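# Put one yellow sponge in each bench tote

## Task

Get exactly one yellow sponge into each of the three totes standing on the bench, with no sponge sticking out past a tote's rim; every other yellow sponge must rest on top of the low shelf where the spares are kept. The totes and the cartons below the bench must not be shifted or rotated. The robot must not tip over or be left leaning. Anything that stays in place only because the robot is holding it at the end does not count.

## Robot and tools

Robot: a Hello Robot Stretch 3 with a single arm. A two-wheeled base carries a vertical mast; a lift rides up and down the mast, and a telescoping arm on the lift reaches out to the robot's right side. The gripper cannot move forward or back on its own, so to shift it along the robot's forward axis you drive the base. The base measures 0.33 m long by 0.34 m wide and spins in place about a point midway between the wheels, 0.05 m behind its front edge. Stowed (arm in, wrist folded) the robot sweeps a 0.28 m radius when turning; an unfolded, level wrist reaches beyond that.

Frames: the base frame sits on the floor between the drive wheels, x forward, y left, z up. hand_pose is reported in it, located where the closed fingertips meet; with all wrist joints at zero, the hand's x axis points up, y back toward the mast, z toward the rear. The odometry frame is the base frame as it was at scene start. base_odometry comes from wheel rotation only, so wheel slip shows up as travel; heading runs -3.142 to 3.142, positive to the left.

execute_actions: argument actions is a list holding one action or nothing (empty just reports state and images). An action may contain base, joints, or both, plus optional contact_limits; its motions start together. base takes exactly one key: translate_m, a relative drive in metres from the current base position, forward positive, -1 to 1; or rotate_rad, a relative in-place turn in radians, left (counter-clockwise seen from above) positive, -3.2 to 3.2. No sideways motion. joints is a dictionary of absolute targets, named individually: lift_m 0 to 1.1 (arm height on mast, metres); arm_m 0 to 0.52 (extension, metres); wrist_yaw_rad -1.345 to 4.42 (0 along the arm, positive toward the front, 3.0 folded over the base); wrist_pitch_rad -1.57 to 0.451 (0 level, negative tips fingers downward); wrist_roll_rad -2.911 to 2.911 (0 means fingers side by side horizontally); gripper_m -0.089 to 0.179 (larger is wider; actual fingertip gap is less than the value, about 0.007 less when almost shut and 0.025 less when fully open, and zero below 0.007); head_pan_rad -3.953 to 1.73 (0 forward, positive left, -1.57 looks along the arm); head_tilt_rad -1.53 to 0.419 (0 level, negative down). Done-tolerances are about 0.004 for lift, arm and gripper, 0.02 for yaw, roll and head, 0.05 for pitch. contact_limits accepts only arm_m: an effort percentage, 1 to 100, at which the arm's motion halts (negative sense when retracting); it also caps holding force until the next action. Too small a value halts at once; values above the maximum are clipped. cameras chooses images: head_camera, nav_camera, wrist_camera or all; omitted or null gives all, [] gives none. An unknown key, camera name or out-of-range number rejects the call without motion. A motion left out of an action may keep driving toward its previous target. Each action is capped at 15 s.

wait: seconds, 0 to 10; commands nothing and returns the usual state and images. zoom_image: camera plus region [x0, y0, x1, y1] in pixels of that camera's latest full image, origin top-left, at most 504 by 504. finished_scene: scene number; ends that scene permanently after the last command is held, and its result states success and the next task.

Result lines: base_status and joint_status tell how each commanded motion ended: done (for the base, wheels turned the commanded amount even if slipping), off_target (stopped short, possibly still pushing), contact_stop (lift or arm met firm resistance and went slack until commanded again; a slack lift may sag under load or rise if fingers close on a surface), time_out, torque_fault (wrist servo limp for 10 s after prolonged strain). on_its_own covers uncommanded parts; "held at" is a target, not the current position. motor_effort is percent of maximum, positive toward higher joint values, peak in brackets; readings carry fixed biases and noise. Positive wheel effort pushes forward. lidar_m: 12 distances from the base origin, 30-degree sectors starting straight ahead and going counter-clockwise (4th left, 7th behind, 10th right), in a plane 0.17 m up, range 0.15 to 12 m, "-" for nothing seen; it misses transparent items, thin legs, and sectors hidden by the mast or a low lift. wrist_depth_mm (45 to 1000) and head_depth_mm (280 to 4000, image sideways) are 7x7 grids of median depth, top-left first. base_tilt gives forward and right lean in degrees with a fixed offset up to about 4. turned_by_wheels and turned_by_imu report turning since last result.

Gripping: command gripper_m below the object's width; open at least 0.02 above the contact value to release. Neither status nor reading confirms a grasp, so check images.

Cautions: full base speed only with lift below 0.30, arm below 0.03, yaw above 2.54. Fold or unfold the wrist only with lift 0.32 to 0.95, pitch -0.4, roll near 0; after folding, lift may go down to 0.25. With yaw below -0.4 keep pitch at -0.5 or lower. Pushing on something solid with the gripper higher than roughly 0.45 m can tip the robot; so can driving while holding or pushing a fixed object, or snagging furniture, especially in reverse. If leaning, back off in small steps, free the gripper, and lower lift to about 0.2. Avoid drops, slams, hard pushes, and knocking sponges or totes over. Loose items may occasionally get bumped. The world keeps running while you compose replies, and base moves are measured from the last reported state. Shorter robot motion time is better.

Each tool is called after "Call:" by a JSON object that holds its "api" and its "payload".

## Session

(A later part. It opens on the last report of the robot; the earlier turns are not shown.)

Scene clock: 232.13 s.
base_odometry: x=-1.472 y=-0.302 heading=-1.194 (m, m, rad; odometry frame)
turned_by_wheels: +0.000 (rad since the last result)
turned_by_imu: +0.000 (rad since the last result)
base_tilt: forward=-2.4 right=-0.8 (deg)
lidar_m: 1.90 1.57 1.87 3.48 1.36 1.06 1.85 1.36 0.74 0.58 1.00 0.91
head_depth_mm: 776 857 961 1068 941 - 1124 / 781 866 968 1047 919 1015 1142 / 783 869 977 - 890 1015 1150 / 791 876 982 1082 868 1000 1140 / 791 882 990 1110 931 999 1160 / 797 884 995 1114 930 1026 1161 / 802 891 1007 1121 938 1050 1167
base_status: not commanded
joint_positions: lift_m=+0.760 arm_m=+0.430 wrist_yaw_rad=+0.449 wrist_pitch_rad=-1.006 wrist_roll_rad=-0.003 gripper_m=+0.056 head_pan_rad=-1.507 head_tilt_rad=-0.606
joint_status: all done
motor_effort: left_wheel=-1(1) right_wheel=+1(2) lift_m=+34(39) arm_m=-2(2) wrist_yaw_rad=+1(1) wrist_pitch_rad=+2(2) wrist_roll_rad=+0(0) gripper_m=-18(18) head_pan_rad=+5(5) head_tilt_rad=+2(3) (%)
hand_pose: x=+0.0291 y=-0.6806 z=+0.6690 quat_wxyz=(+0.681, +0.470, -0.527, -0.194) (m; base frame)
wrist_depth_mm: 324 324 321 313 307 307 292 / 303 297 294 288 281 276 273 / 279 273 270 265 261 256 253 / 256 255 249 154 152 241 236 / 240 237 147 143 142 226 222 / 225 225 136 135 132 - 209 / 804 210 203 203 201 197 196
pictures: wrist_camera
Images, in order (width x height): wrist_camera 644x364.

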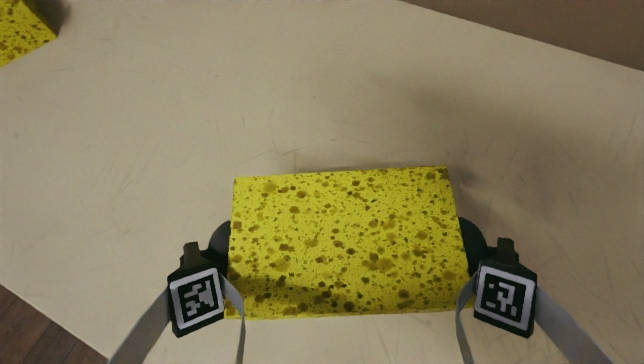

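Call:
{"api": "execute_actions", "payload": {"actions": [{"base":{"rotate_rad":-0.9},"joints":{"lift_m":0.95,"arm_m":0.3,"wrist_yaw_rad":0}}], "cameras": []}}

Call:
{"api": "execute_actions", "payload": {"actions": [{"base":{"translate_m":-1},"joints":{"lift_m":1.1,"wrist_pitch_rad":-0.3}}], "cameras": []}}

Call:
{"api": "execute_actions", "payload": {"actions": [{"base":{"rotate_rad":-0.56},"joints":{"arm_m":0.41}}], "cameras": []}}

Call:
{"api": "execute_actions", "payload": {"actions": [{"base":{"translate_m":-0.58}}], "cameras": []}}

Call:
{"api": "execute_actions", "payload": {"actions": [{"base":{"rotate_rad":-0.11},"joints":{"wrist_pitch_rad":-0.4,"arm_m":0.43}}]}}

Scene clock: 246.03 s.
base_odometry: x=-1.472 y=-0.302 heading=-2.094 (m, m, rad; odometry frame)
turned_by_wheels: -0.900 (rad since the last result)
turned_by_imu: -0.905 (rad since the last result)
base_tilt: forward=-2.4 right=-0.8 (deg)
lidar_m: 0.91 1.66 1.90 1.58 2.23 2.30 1.15 1.06 1.85 0.74 0.81 0.58
head_depth_mm: 1639 1785 - 2090 1738 1413 1199 / 1521 1725 - 2149 1718 1418 1206 / 1335 1489 - - 1688 1431 1200 / 1191 1313 1480 1633 1687 1420 1199 / 1076 1171 1293 1450 1075 1154 1187 / 980 1061 1154 1264 935 1048 1131 / 900 973 1049 1119 932 980 953
base_status: done
joint_positions: lift_m=+0.950 arm_m=+0.300 wrist_yaw_rad=+0.001 wrist_pitch_rad=-1.006 wrist_roll_rad=-0.003 gripper_m=+0.056 head_pan_rad=-1.507 head_tilt_rad=-0.605
joint_status: all done
motor_effort: left_wheel=+2(5) right_wheel=-1(5) lift_m=+33(35) arm_m=-2(3) wrist_yaw_rad=-1(1) wrist_pitch_rad=+2(2) wrist_roll_rad=+0(0) gripper_m=-17(17) head_pan_rad=+5(5) head_tilt_rad=+3(3) (%)
hand_pose: x=-0.0214 y=-0.5620 z=+0.8590 quat_wxyz=(+0.621, +0.342, -0.618, -0.340) (m; base frame)
wrist_depth_mm: 550 672 863 - - - - / 568 721 981 - - - - / 523 516 - - - - - / 480 479 475 153 151 - - / 454 448 147 143 142 - - / 418 684 136 134 133 - 960 / 401 658 977 940 935 919 953
pictures: none
No camera images: the call's "cameras" was empty. Leave "cameras" out to get every camera's image.

Scene clock: 257.37 s.
base_odometry: x=-0.972 y=+0.564 heading=-2.094 (m, m, rad; odometry frame)
turned_by_wheels: +0.000 (rad since the last result)
turned_by_imu: +0.005 (rad since the last result)
base_tilt: forward=-2.2 right=-1.0 (deg)
lidar_m: 1.54 2.56 1.93 2.13 2.90 0.73 0.37 0.30 0.30 0.33 1.76 1.35
head_depth_mm: 1073 1177 1265 654 508 426 948 / - 1279 1401 659 508 1040 947 / - - 1540 1634 513 676 913 / 1371 1488 1706 1953 548 1357 1157 / 1486 1673 1909 2130 1737 1435 1205 / 1659 1861 2115 2183 1764 1427 1215 / 1656 1758 1928 2036 1757 1447 1208
base_status: done
joint_positions: lift_m=+1.099 arm_m=+0.300 wrist_yaw_rad=+0.001 wrist_pitch_rad=-0.322 wrist_roll_rad=-0.003 gripper_m=+0.056 head_pan_rad=-1.507 head_tilt_rad=-0.605
joint_status: all done
motor_effort: left_wheel=+2(1) right_wheel=-2(6) lift_m=+33(31) arm_m=-2(2) wrist_yaw_rad=-1(1) wrist_pitch_rad=+8(10) wrist_roll_rad=+0(0) gripper_m=-19(18) head_pan_rad=+4(5) head_tilt_rad=+3(2) (%)
hand_pose: x=-0.0212 y=-0.6806 z=+1.1335 quat_wxyz=(+0.699, +0.114, -0.697, -0.113) (m; base frame)
wrist_depth_mm: - - - 969 784 667 587 / - - - - 852 709 600 / - - - - 902 739 637 / - - - 154 151 789 642 / - - 147 143 141 813 559 / - - 136 135 133 - 433 / - - - - - - 364
pictures: none
No camera images: the call's "cameras" was empty. Leave "cameras" out to get every camera's image.

Scene clock: 259.43 s.
base_odometry: x=-0.972 y=+0.564 heading=-2.654 (m, m, rad; odometry frame)
turned_by_wheels: -0.560 (rad since the last result)
turned_by_imu: -0.562 (rad since the last result)
base_tilt: forward=-2.3 right=-0.9 (deg)
lidar_m: 1.35 1.54 2.56 1.93 2.10 2.79 0.80 0.38 0.36 0.30 0.32 1.76
head_depth_mm: 974 1069 924 656 508 426 990 / - 1093 925 658 509 427 1202 / - 1140 935 660 511 440 953 / 1014 1129 945 665 512 443 953 / 1032 1144 947 669 515 455 977 / 1056 1170 1290 673 517 628 749 / 1069 1193 1345 1483 518 527 731
base_status: done
joint_positions: lift_m=+1.099 arm_m=+0.410 wrist_yaw_rad=+0.000 wrist_pitch_rad=-0.322 wrist_roll_rad=-0.003 gripper_m=+0.056 head_pan_rad=-1.507 head_tilt_rad=-0.605
joint_status: all done
motor_effort: left_wheel=+2(4) right_wheel=-2(6) lift_m=+33(33) arm_m=+4(4) wrist_yaw_rad=+0(1) wrist_pitch_rad=+8(8) wrist_roll_rad=+0(1) gripper_m=-19(18) head_pan_rad=+5(5) head_tilt_rad=+2(2) (%)
hand_pose: x=-0.0214 y=-0.7901 z=+1.1335 quat_wxyz=(+0.699, +0.114, -0.697, -0.113) (m; base frame)
wrist_depth_mm: 607 565 542 520 504 479 458 / 644 615 592 559 530 514 493 / 714 678 637 604 567 544 517 / 772 721 672 153 152 593 560 / 880 806 146 144 142 559 535 / 979 894 136 135 132 - 436 / - - 372 366 378 361 365
pictures: none
No camera images: the call's "cameras" was empty. Leave "cameras" out to get every camera's image.

Scene clock: 266.63 s.
base_odometry: x=-0.460 y=+0.836 heading=-2.654 (m, m, rad; odometry frame)
turned_by_wheels: +0.000 (rad since the last result)
turned_by_imu: +0.003 (rad since the last result)
base_tilt: forward=-2.4 right=-0.9 (deg)
lidar_m: 1.94 2.10 2.02 2.01 2.18 2.26 0.60 0.28 0.24 0.24 0.24 0.37
head_depth_mm: 913 1001 630 458 461 320 350 / - 1023 641 464 473 326 360 / - 1074 657 470 491 334 369 / 954 1052 663 480 495 341 378 / 967 1076 948 483 453 355 897 / 984 1097 952 672 371 390 921 / 1004 1126 959 675 518 421 1119
base_status: done
joint_positions: lift_m=+1.099 arm_m=+0.410 wrist_yaw_rad=+0.000 wrist_pitch_rad=-0.322 wrist_roll_rad=-0.003 gripper_m=+0.056 head_pan_rad=-1.507 head_tilt_rad=-0.605
joint_status: not commanded
motor_effort: left_wheel=+2(2) right_wheel=-1(5) lift_m=+33(33) arm_m=+4(4) wrist_yaw_rad=+0(0) wrist_pitch_rad=+8(8) wrist_roll_rad=+0(0) gripper_m=-18(18) head_pan_rad=+4(5) head_tilt_rad=+2(2) (%)
hand_pose: x=-0.0214 y=-0.7901 z=+1.1335 quat_wxyz=(+0.699, +0.114, -0.697, -0.113) (m; base frame)
wrist_depth_mm: 523 503 475 452 433 422 397 / 563 537 518 484 465 443 425 / 609 577 549 521 506 477 455 / 684 640 586 154 151 513 485 / 601 587 146 143 142 535 511 / 472 475 136 135 133 - 436 / 392 392 372 280 272 255 238
pictures: none
No camera images: the call's "cameras" was empty. Leave "cameras" out to get every camera's image.

Scene clock: 267.67 s.
base_odometry: x=-0.460 y=+0.836 heading=-2.764 (m, m, rad; odometry frame)
turned_by_wheels: -0.110 (rad since the last result)
turned_by_imu: -0.110 (rad since the last result)
base_tilt: forward=-2.3 right=-0.8 (deg)
lidar_m: 1.93 2.09 2.71 2.01 2.10 2.26 0.82 0.31 0.24 0.28 0.24 0.32
head_depth_mm: 929 1020 870 458 469 325 359 / - 1043 648 463 474 331 361 / - 721 652 469 480 337 368 / 942 1019 658 473 493 334 374 / 942 1044 688 478 495 338 380 / 950 1053 957 499 418 344 381 / 956 1065 956 672 502 391 381
base_status: done
joint_positions: lift_m=+1.099 arm_m=+0.430 wrist_yaw_rad=+0.000 wrist_pitch_rad=-0.414 wrist_roll_rad=-0.003 gripper_m=+0.056 head_pan_rad=-1.507 head_tilt_rad=-0.605
joint_status: all done
motor_effort: left_wheel=+2(5) right_wheel=-1(6) lift_m=+33(33) arm_m=+3(4) wrist_yaw_rad=+0(0) wrist_pitch_rad=+5(9) wrist_roll_rad=+0(1) gripper_m=-19(17) head_pan_rad=+5(5) head_tilt_rad=+3(2) (%)
hand_pose: x=-0.0214 y=-0.7996 z=+1.1124 quat_wxyz=(+0.693, +0.146, -0.691, -0.145) (m; base frame)
wrist_depth_mm: 448 441 437 435 423 419 413 / 492 482 474 467 457 449 448 / 544 522 510 505 498 496 480 / 583 582 556 154 152 532 518 / 516 500 147 143 141 489 465 / 420 416 136 135 132 - 386 / 360 344 295 285 275 267 333
pictures: head_camera (sideways: a quarter turn clockwise sets it upright), nav_camera (sideways: a quarter turn counterclockwise sets it upright), wrist_camera
Images, in order (width x height): head_camera 896x504, nav_camera 672x504, wrist_camera 644x364.

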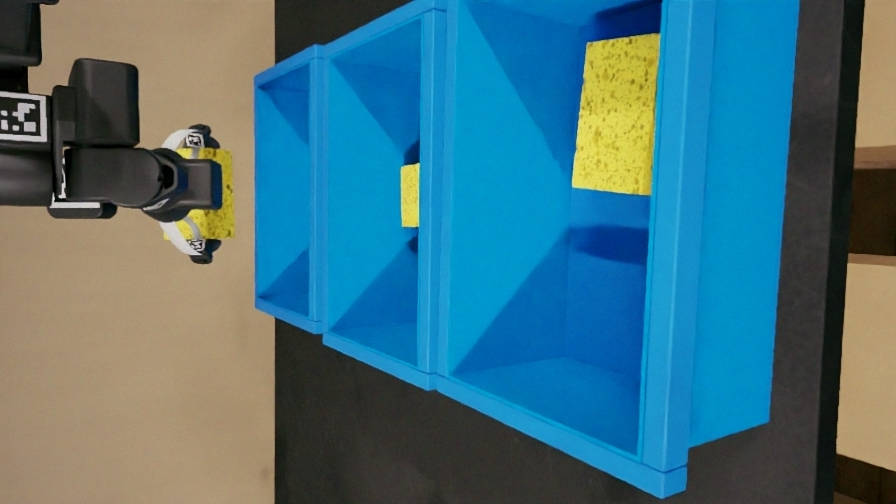

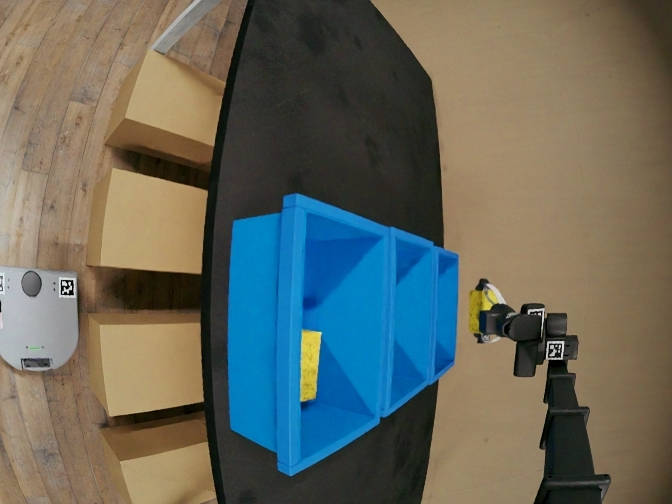

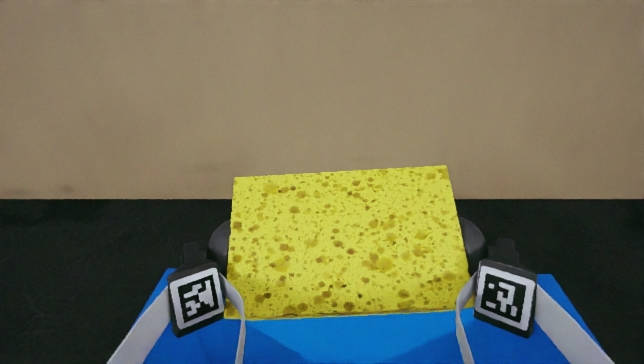

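Call:
{"api": "execute_actions", "payload": {"actions": [{"base":{"translate_m":-0.01},"joints":{"wrist_pitch_rad":-0.75,"arm_m":0.465}}], "cameras": []}}

Call:
{"api": "execute_actions", "payload": {"actions": [{"joints":{"wrist_pitch_rad":-1,"arm_m":0.515}}], "cameras": ["wrist_camera"]}}

Call:
{"api": "execute_actions", "payload": {"actions": [{"joints":{"lift_m":1.034}}], "cameras": ["wrist_camera"]}}

Call:
{"api": "execute_actions", "payload": {"actions": [{"joints":{"gripper_m":0.14}}], "cameras": []}}

Call:
{"api": "execute_actions", "payload": {"actions": [{"joints":{"lift_m":1.1,"arm_m":0.485}}], "cameras": ["wrist_camera"]}}

Call:
{"api": "execute_actions", "payload": {"actions": [{"joints":{"wrist_pitch_rad":-0.35,"arm_m":0.455,"head_pan_rad":-0.6}}]}}

Scene clock: 280.73 s.
base_odometry: x=-0.451 y=+0.839 heading=-2.763 (m, m, rad; odometry frame)
turned_by_wheels: +0.000 (rad since the last result)
turned_by_imu: +0.000 (rad since the last result)
base_tilt: forward=-2.5 right=-0.8 (deg)
lidar_m: 1.94 2.09 2.70 2.01 2.10 2.25 0.82 0.31 0.24 0.31 0.24 0.32
head_depth_mm: 933 1021 920 459 459 325 359 / - 1028 647 463 473 331 361 / - 984 653 470 478 336 367 / 941 1023 658 474 492 335 372 / 943 1047 664 478 494 337 379 / 952 1061 954 481 450 343 380 / 956 1060 959 673 370 357 381
base_status: done
joint_positions: lift_m=+1.099 arm_m=+0.465 wrist_yaw_rad=+0.000 wrist_pitch_rad=-0.759 wrist_roll_rad=-0.003 gripper_m=+0.056 head_pan_rad=-1.507 head_tilt_rad=-0.605
joint_status: all done
motor_effort: left_wheel=+2(2) right_wheel=-1(6) lift_m=+33(33) arm_m=+4(4) wrist_yaw_rad=+0(0) wrist_pitch_rad=+3(4) wrist_roll_rad=+0(1) gripper_m=-18(19) head_pan_rad=+5(4) head_tilt_rad=+3(2) (%)
hand_pose: x=-0.0215 y=-0.7790 z=+1.0437 quat_wxyz=(+0.658, +0.263, -0.655, -0.262) (m; base frame)
wrist_depth_mm: 464 461 451 449 443 441 430 / 503 497 491 482 473 453 450 / 436 429 425 414 404 401 391 / 383 226 223 153 152 219 334 / 333 228 147 143 142 245 185 / 180 214 136 135 132 - 168 / 168 214 260 257 259 245 159
pictures: none
No camera images: the call's "cameras" was empty. Leave "cameras" out to get every camera's image.

Scene clock: 282.20 s.
base_odometry: x=-0.451 y=+0.839 heading=-2.763 (m, m, rad; odometry frame)
turned_by_wheels: +0.000 (rad since the last result)
turned_by_imu: +0.000 (rad since the last result)
base_tilt: forward=-2.3 right=-1.0 (deg)
lidar_m: 1.94 2.10 2.69 2.01 2.10 2.25 0.82 0.31 0.24 0.31 0.24 0.32
head_depth_mm: 933 1018 922 457 460 325 359 / 915 1022 646 462 474 330 360 / - 1056 650 469 477 336 367 / 939 1036 655 473 492 334 372 / 943 1042 662 478 495 337 380 / 952 1054 952 480 450 343 381 / 958 1060 960 675 369 356 382
base_status: not commanded
joint_positions: lift_m=+1.099 arm_m=+0.515 wrist_yaw_rad=+0.000 wrist_pitch_rad=-1.005 wrist_roll_rad=-0.003 gripper_m=+0.056 head_pan_rad=-1.507 head_tilt_rad=-0.605
joint_status: all done
motor_effort: left_wheel=+1(2) right_wheel=-1(1) lift_m=+33(33) arm_m=+3(4) wrist_yaw_rad=+0(0) wrist_pitch_rad=+2(4) wrist_roll_rad=+0(1) gripper_m=-19(19) head_pan_rad=+5(4) head_tilt_rad=+2(3) (%)
hand_pose: x=-0.0216 y=-0.7768 z=+1.0083 quat_wxyz=(+0.621, +0.341, -0.618, -0.340) (m; base frame)
wrist_depth_mm: 382 378 373 364 356 346 344 / 352 347 340 332 328 322 316 / 181 192 190 188 185 183 163 / 172 228 242 153 152 230 167 / 169 231 147 143 142 240 167 / 169 216 136 135 133 - 166 / 169 215 234 232 230 224 158
pictures: wrist_camera
Images, in order (width x height): wrist_camera 644x364.

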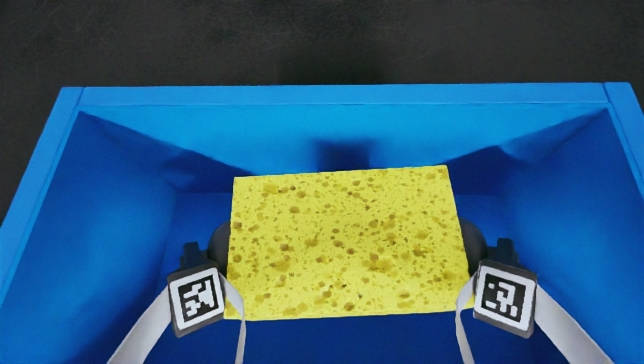

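Scene clock: 283.63 s.
base_odometry: x=-0.451 y=+0.839 heading=-2.763 (m, m, rad; odometry frame)
turned_by_wheels: +0.000 (rad since the last result)
turned_by_imu: +0.000 (rad since the last result)
base_tilt: forward=-2.4 right=-1.0 (deg)
lidar_m: 1.95 2.09 2.71 2.01 2.10 2.26 0.82 0.31 0.24 0.31 0.24 0.32
head_depth_mm: 904 1049 919 457 460 325 359 / 905 1046 647 463 473 330 360 / 919 - 649 469 476 336 367 / 938 1038 654 473 494 334 372 / 946 1044 663 478 495 337 379 / 947 1060 950 481 449 343 381 / 958 1070 960 672 370 357 382
base_status: not commanded
joint_positions: lift_m=+1.034 arm_m=+0.515 wrist_yaw_rad=+0.000 wrist_pitch_rad=-1.006 wrist_roll_rad=-0.003 gripper_m=+0.056 head_pan_rad=-1.507 head_tilt_rad=-0.605
joint_status: all done
motor_effort: left_wheel=+2(2) right_wheel=-1(1) lift_m=+18(28) arm_m=+3(3) wrist_yaw_rad=+0(0) wrist_pitch_rad=+2(2) wrist_roll_rad=+0(0) gripper_m=-17(18) head_pan_rad=+5(5) head_tilt_rad=+2(2) (%)
hand_pose: x=-0.0216 y=-0.7766 z=+0.9438 quat_wxyz=(+0.621, +0.341, -0.618, -0.340) (m; base frame)
wrist_depth_mm: 126 125 124 123 122 120 119 / 153 152 150 148 147 145 143 / 169 193 191 188 185 183 164 / 168 213 213 153 152 205 166 / 169 201 147 143 141 194 167 / 169 192 135 135 132 - 165 / 169 179 175 173 172 168 158
pictures: wrist_camera
Images, in order (width x height): wrist_camera 644x364.

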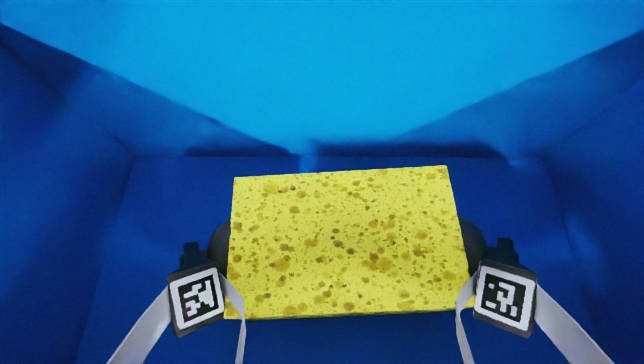

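Scene clock: 284.97 s.
base_odometry: x=-0.451 y=+0.839 heading=-2.763 (m, m, rad; odometry frame)
turned_by_wheels: +0.000 (rad since the last result)
turned_by_imu: +0.000 (rad since the last result)
base_tilt: forward=-2.4 right=-0.9 (deg)
lidar_m: 1.94 2.10 2.71 2.01 2.10 2.25 0.82 0.31 0.24 0.31 0.24 0.32
head_depth_mm: 910 1049 919 458 459 325 359 / 905 1043 647 463 474 330 361 / 920 - 650 470 476 336 366 / 939 1041 657 474 493 334 372 / 943 1050 662 478 495 338 379 / 951 1052 959 481 450 344 380 / 956 1071 963 674 369 357 382
base_status: not commanded
joint_positions: lift_m=+1.034 arm_m=+0.515 wrist_yaw_rad=+0.000 wrist_pitch_rad=-1.006 wrist_roll_rad=-0.003 gripper_m=+0.140 head_pan_rad=-1.507 head_tilt_rad=-0.605
joint_status: all done
motor_effort: left_wheel=+2(1) right_wheel=-2(1) lift_m=+18(18) arm_m=+3(3) wrist_yaw_rad=+0(0) wrist_pitch_rad=+2(2) wrist_roll_rad=+0(0) gripper_m=+1(81) head_pan_rad=+5(5) head_tilt_rad=+2(3) (%)
hand_pose: x=-0.0216 y=-0.7766 z=+0.9438 quat_wxyz=(+0.621, +0.341, -0.618, -0.340) (m; base frame)
wrist_depth_mm: 126 125 124 122 121 120 119 / 153 152 150 148 146 145 143 / 168 193 191 187 184 183 164 / 168 216 214 212 160 205 167 / 169 202 175 151 148 193 166 / 169 191 145 141 140 176 158 / 165 175 174 172 171 169 164
pictures: none
No camera images: the call's "cameras" was empty. Leave "cameras" out to get every camera's image.

Scene clock: 286.40 s.
base_odometry: x=-0.451 y=+0.839 heading=-2.763 (m, m, rad; odometry frame)
turned_by_wheels: +0.000 (rad since the last result)
turned_by_imu: +0.000 (rad since the last result)
base_tilt: forward=-2.3 right=-1.0 (deg)
lidar_m: 1.94 2.10 2.71 2.01 2.10 2.25 0.82 0.31 0.24 0.31 0.24 0.32
head_depth_mm: 936 1014 919 458 460 325 359 / - 1026 646 463 474 330 361 / - - 653 470 477 336 367 / 935 1040 655 473 493 334 372 / 940 1049 663 478 494 337 380 / 949 1059 953 481 449 343 381 / 955 1065 956 673 369 357 382
base_status: not commanded
joint_positions: lift_m=+1.099 arm_m=+0.485 wrist_yaw_rad=+0.000 wrist_pitch_rad=-1.006 wrist_roll_rad=-0.003 gripper_m=+0.140 head_pan_rad=-1.507 head_tilt_rad=-0.605
joint_status: all done
motor_effort: left_wheel=+2(2) right_wheel=-2(2) lift_m=+33(35) arm_m=-2(3) wrist_yaw_rad=+0(0) wrist_pitch_rad=+2(2) wrist_roll_rad=+1(0) gripper_m=+1(1) head_pan_rad=+4(5) head_tilt_rad=+2(3) (%)
hand_pose: x=-0.0216 y=-0.7471 z=+1.0082 quat_wxyz=(+0.621, +0.341, -0.618, -0.341) (m; base frame)
wrist_depth_mm: 380 379 371 362 357 348 339 / 345 196 193 192 189 187 175 / 181 225 246 241 237 225 166 / 172 229 289 232 277 260 166 / 168 230 270 217 219 252 165 / 170 205 248 240 242 242 157 / 166 232 237 234 229 226 174
pictures: wrist_camera
Images, in order (width x height): wrist_camera 644x364.

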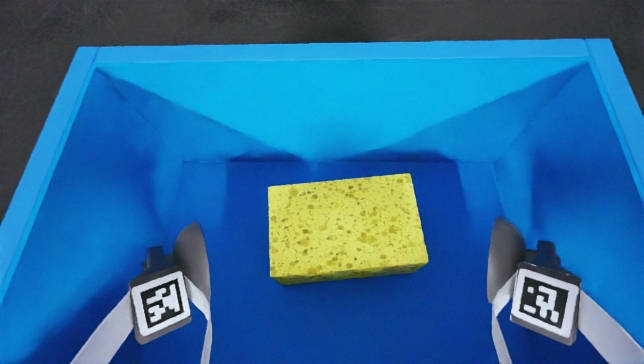

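Scene clock: 287.60 s.
base_odometry: x=-0.451 y=+0.839 heading=-2.763 (m, m, rad; odometry frame)
turned_by_wheels: +0.000 (rad since the last result)
turned_by_imu: +0.000 (rad since the last result)
base_tilt: forward=-2.4 right=-0.9 (deg)
lidar_m: 1.94 2.10 2.70 2.01 2.10 2.25 0.82 0.31 0.24 0.31 0.24 0.32
head_depth_mm: 1179 1248 922 654 508 405 367 / 1312 1403 930 658 510 419 931 / 1474 1617 935 661 511 1122 969 / 1674 1871 943 663 546 1129 1158 / 1957 2212 951 666 1703 1136 1153 / 2093 2278 955 768 1189 1362 1210 / 1957 2121 2313 2195 1759 1435 1214
base_status: not commanded
joint_positions: lift_m=+1.099 arm_m=+0.455 wrist_yaw_rad=+0.000 wrist_pitch_rad=-0.372 wrist_roll_rad=-0.003 gripper_m=+0.140 head_pan_rad=-0.607 head_tilt_rad=-0.605
joint_status: all done
motor_effort: left_wheel=+2(2) right_wheel=-2(2) lift_m=+33(33) arm_m=-2(2) wrist_yaw_rad=+0(0) wrist_pitch_rad=+8(9) wrist_roll_rad=+0(0) gripper_m=+1(1) head_pan_rad=+5(60) head_tilt_rad=+3(2) (%)
hand_pose: x=-0.0214 y=-0.8302 z=+1.1220 quat_wxyz=(+0.696, +0.131, -0.694, -0.131) (m; base frame)
wrist_depth_mm: 422 416 405 401 396 391 388 / 459 445 440 438 425 419 415 / 497 483 479 470 462 449 447 / 548 532 523 514 504 498 485 / 542 543 538 513 511 517 489 / 440 454 427 427 419 414 403 / 372 238 236 232 229 221 338
pictures: head_camera (sideways: a quarter turn clockwise sets it upright), nav_camera (sideways: a quarter turn counterclockwise sets it upright), wrist_camera
Images, in order (width x height): head_camera 896x504, nav_camera 672x504, wrist_camera 644x364.

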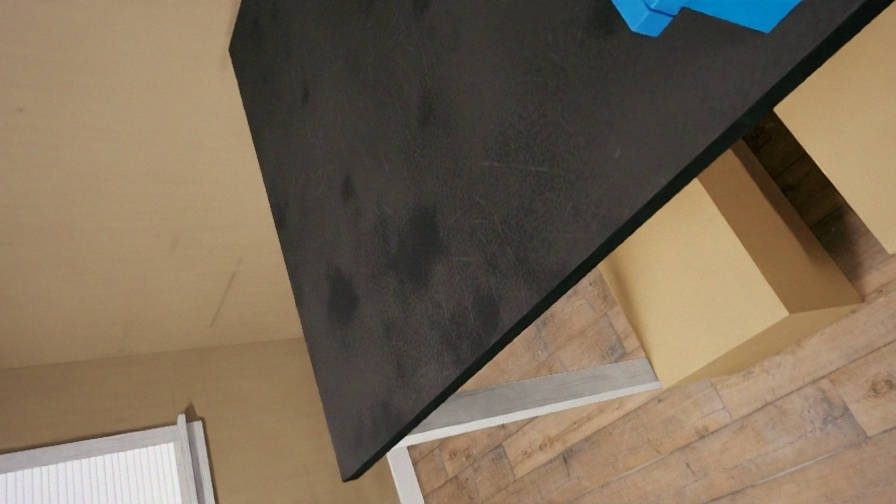

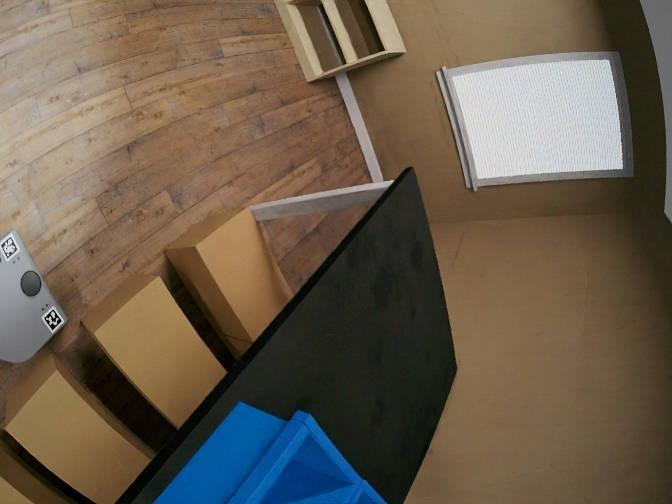

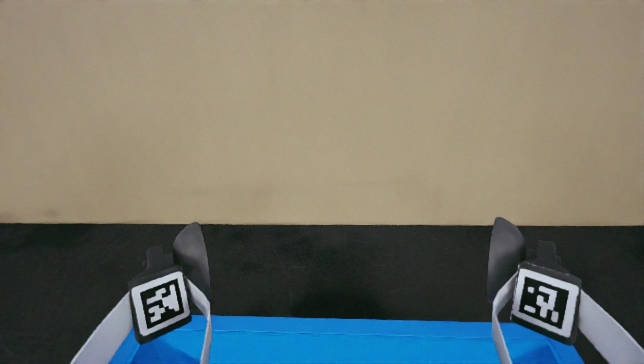

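Call:
{"api": "execute_actions", "payload": {"actions": [{"joints":{"head_pan_rad":1.0,"head_tilt_rad":-0.4}}], "cameras": ["nav_camera"]}}

Scene clock: 292.70 s.
base_odometry: x=-0.451 y=+0.839 heading=-2.763 (m, m, rad; odometry frame)
turned_by_wheels: +0.000 (rad since the last result)
turned_by_imu: +0.000 (rad since the last result)
base_tilt: forward=-2.3 right=-1.0 (deg)
lidar_m: 1.94 2.10 2.70 2.00 2.10 2.24 0.82 0.31 0.24 0.31 0.24 0.32
head_depth_mm: 2475 2610 2753 2808 2167 1669 1351 / 2777 2896 3140 3142 2199 1684 1350 / 2783 2971 3222 3253 2221 1682 1357 / 2611 2797 3036 3086 2233 1676 1366 / 2443 2618 2798 2923 2207 1690 1356 / 2327 2469 2628 2812 2237 1704 1371 / 2223 2342 2501 2028 2142 1717 1372
base_status: not commanded
joint_positions: lift_m=+1.099 arm_m=+0.455 wrist_yaw_rad=+0.000 wrist_pitch_rad=-0.372 wrist_roll_rad=-0.003 gripper_m=+0.140 head_pan_rad=+0.993 head_tilt_rad=-0.409
joint_status: all done
motor_effort: left_wheel=+2(2) right_wheel=-2(1) lift_m=+33(33) arm_m=-2(2) wrist_yaw_rad=+0(0) wrist_pitch_rad=+8(8) wrist_roll_rad=+1(1) gripper_m=+2(1) head_pan_rad=+5(57) head_tilt_rad=+4(17) (%)
hand_pose: x=-0.0214 y=-0.8302 z=+1.1220 quat_wxyz=(+0.696, +0.131, -0.694, -0.131) (m; base frame)
wrist_depth_mm: 422 416 409 402 396 393 385 / 456 449 445 428 425 418 410 / 501 491 479 470 454 457 443 / 546 534 524 517 501 488 490 / 551 540 525 520 508 518 495 / 450 445 430 425 420 412 410 / 369 235 236 232 229 220 338
pictures: nav_camera (sideways: a quarter turn counterclockwise sets it upright)
Images, in order (width x height): nav_camera 672x504.

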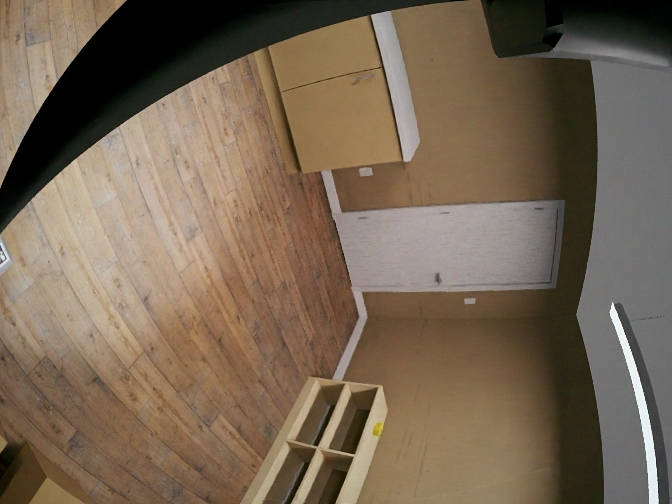

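Call:
{"api": "finished_scene", "payload": {"scene": 1}}

The scene is finished: the task was done.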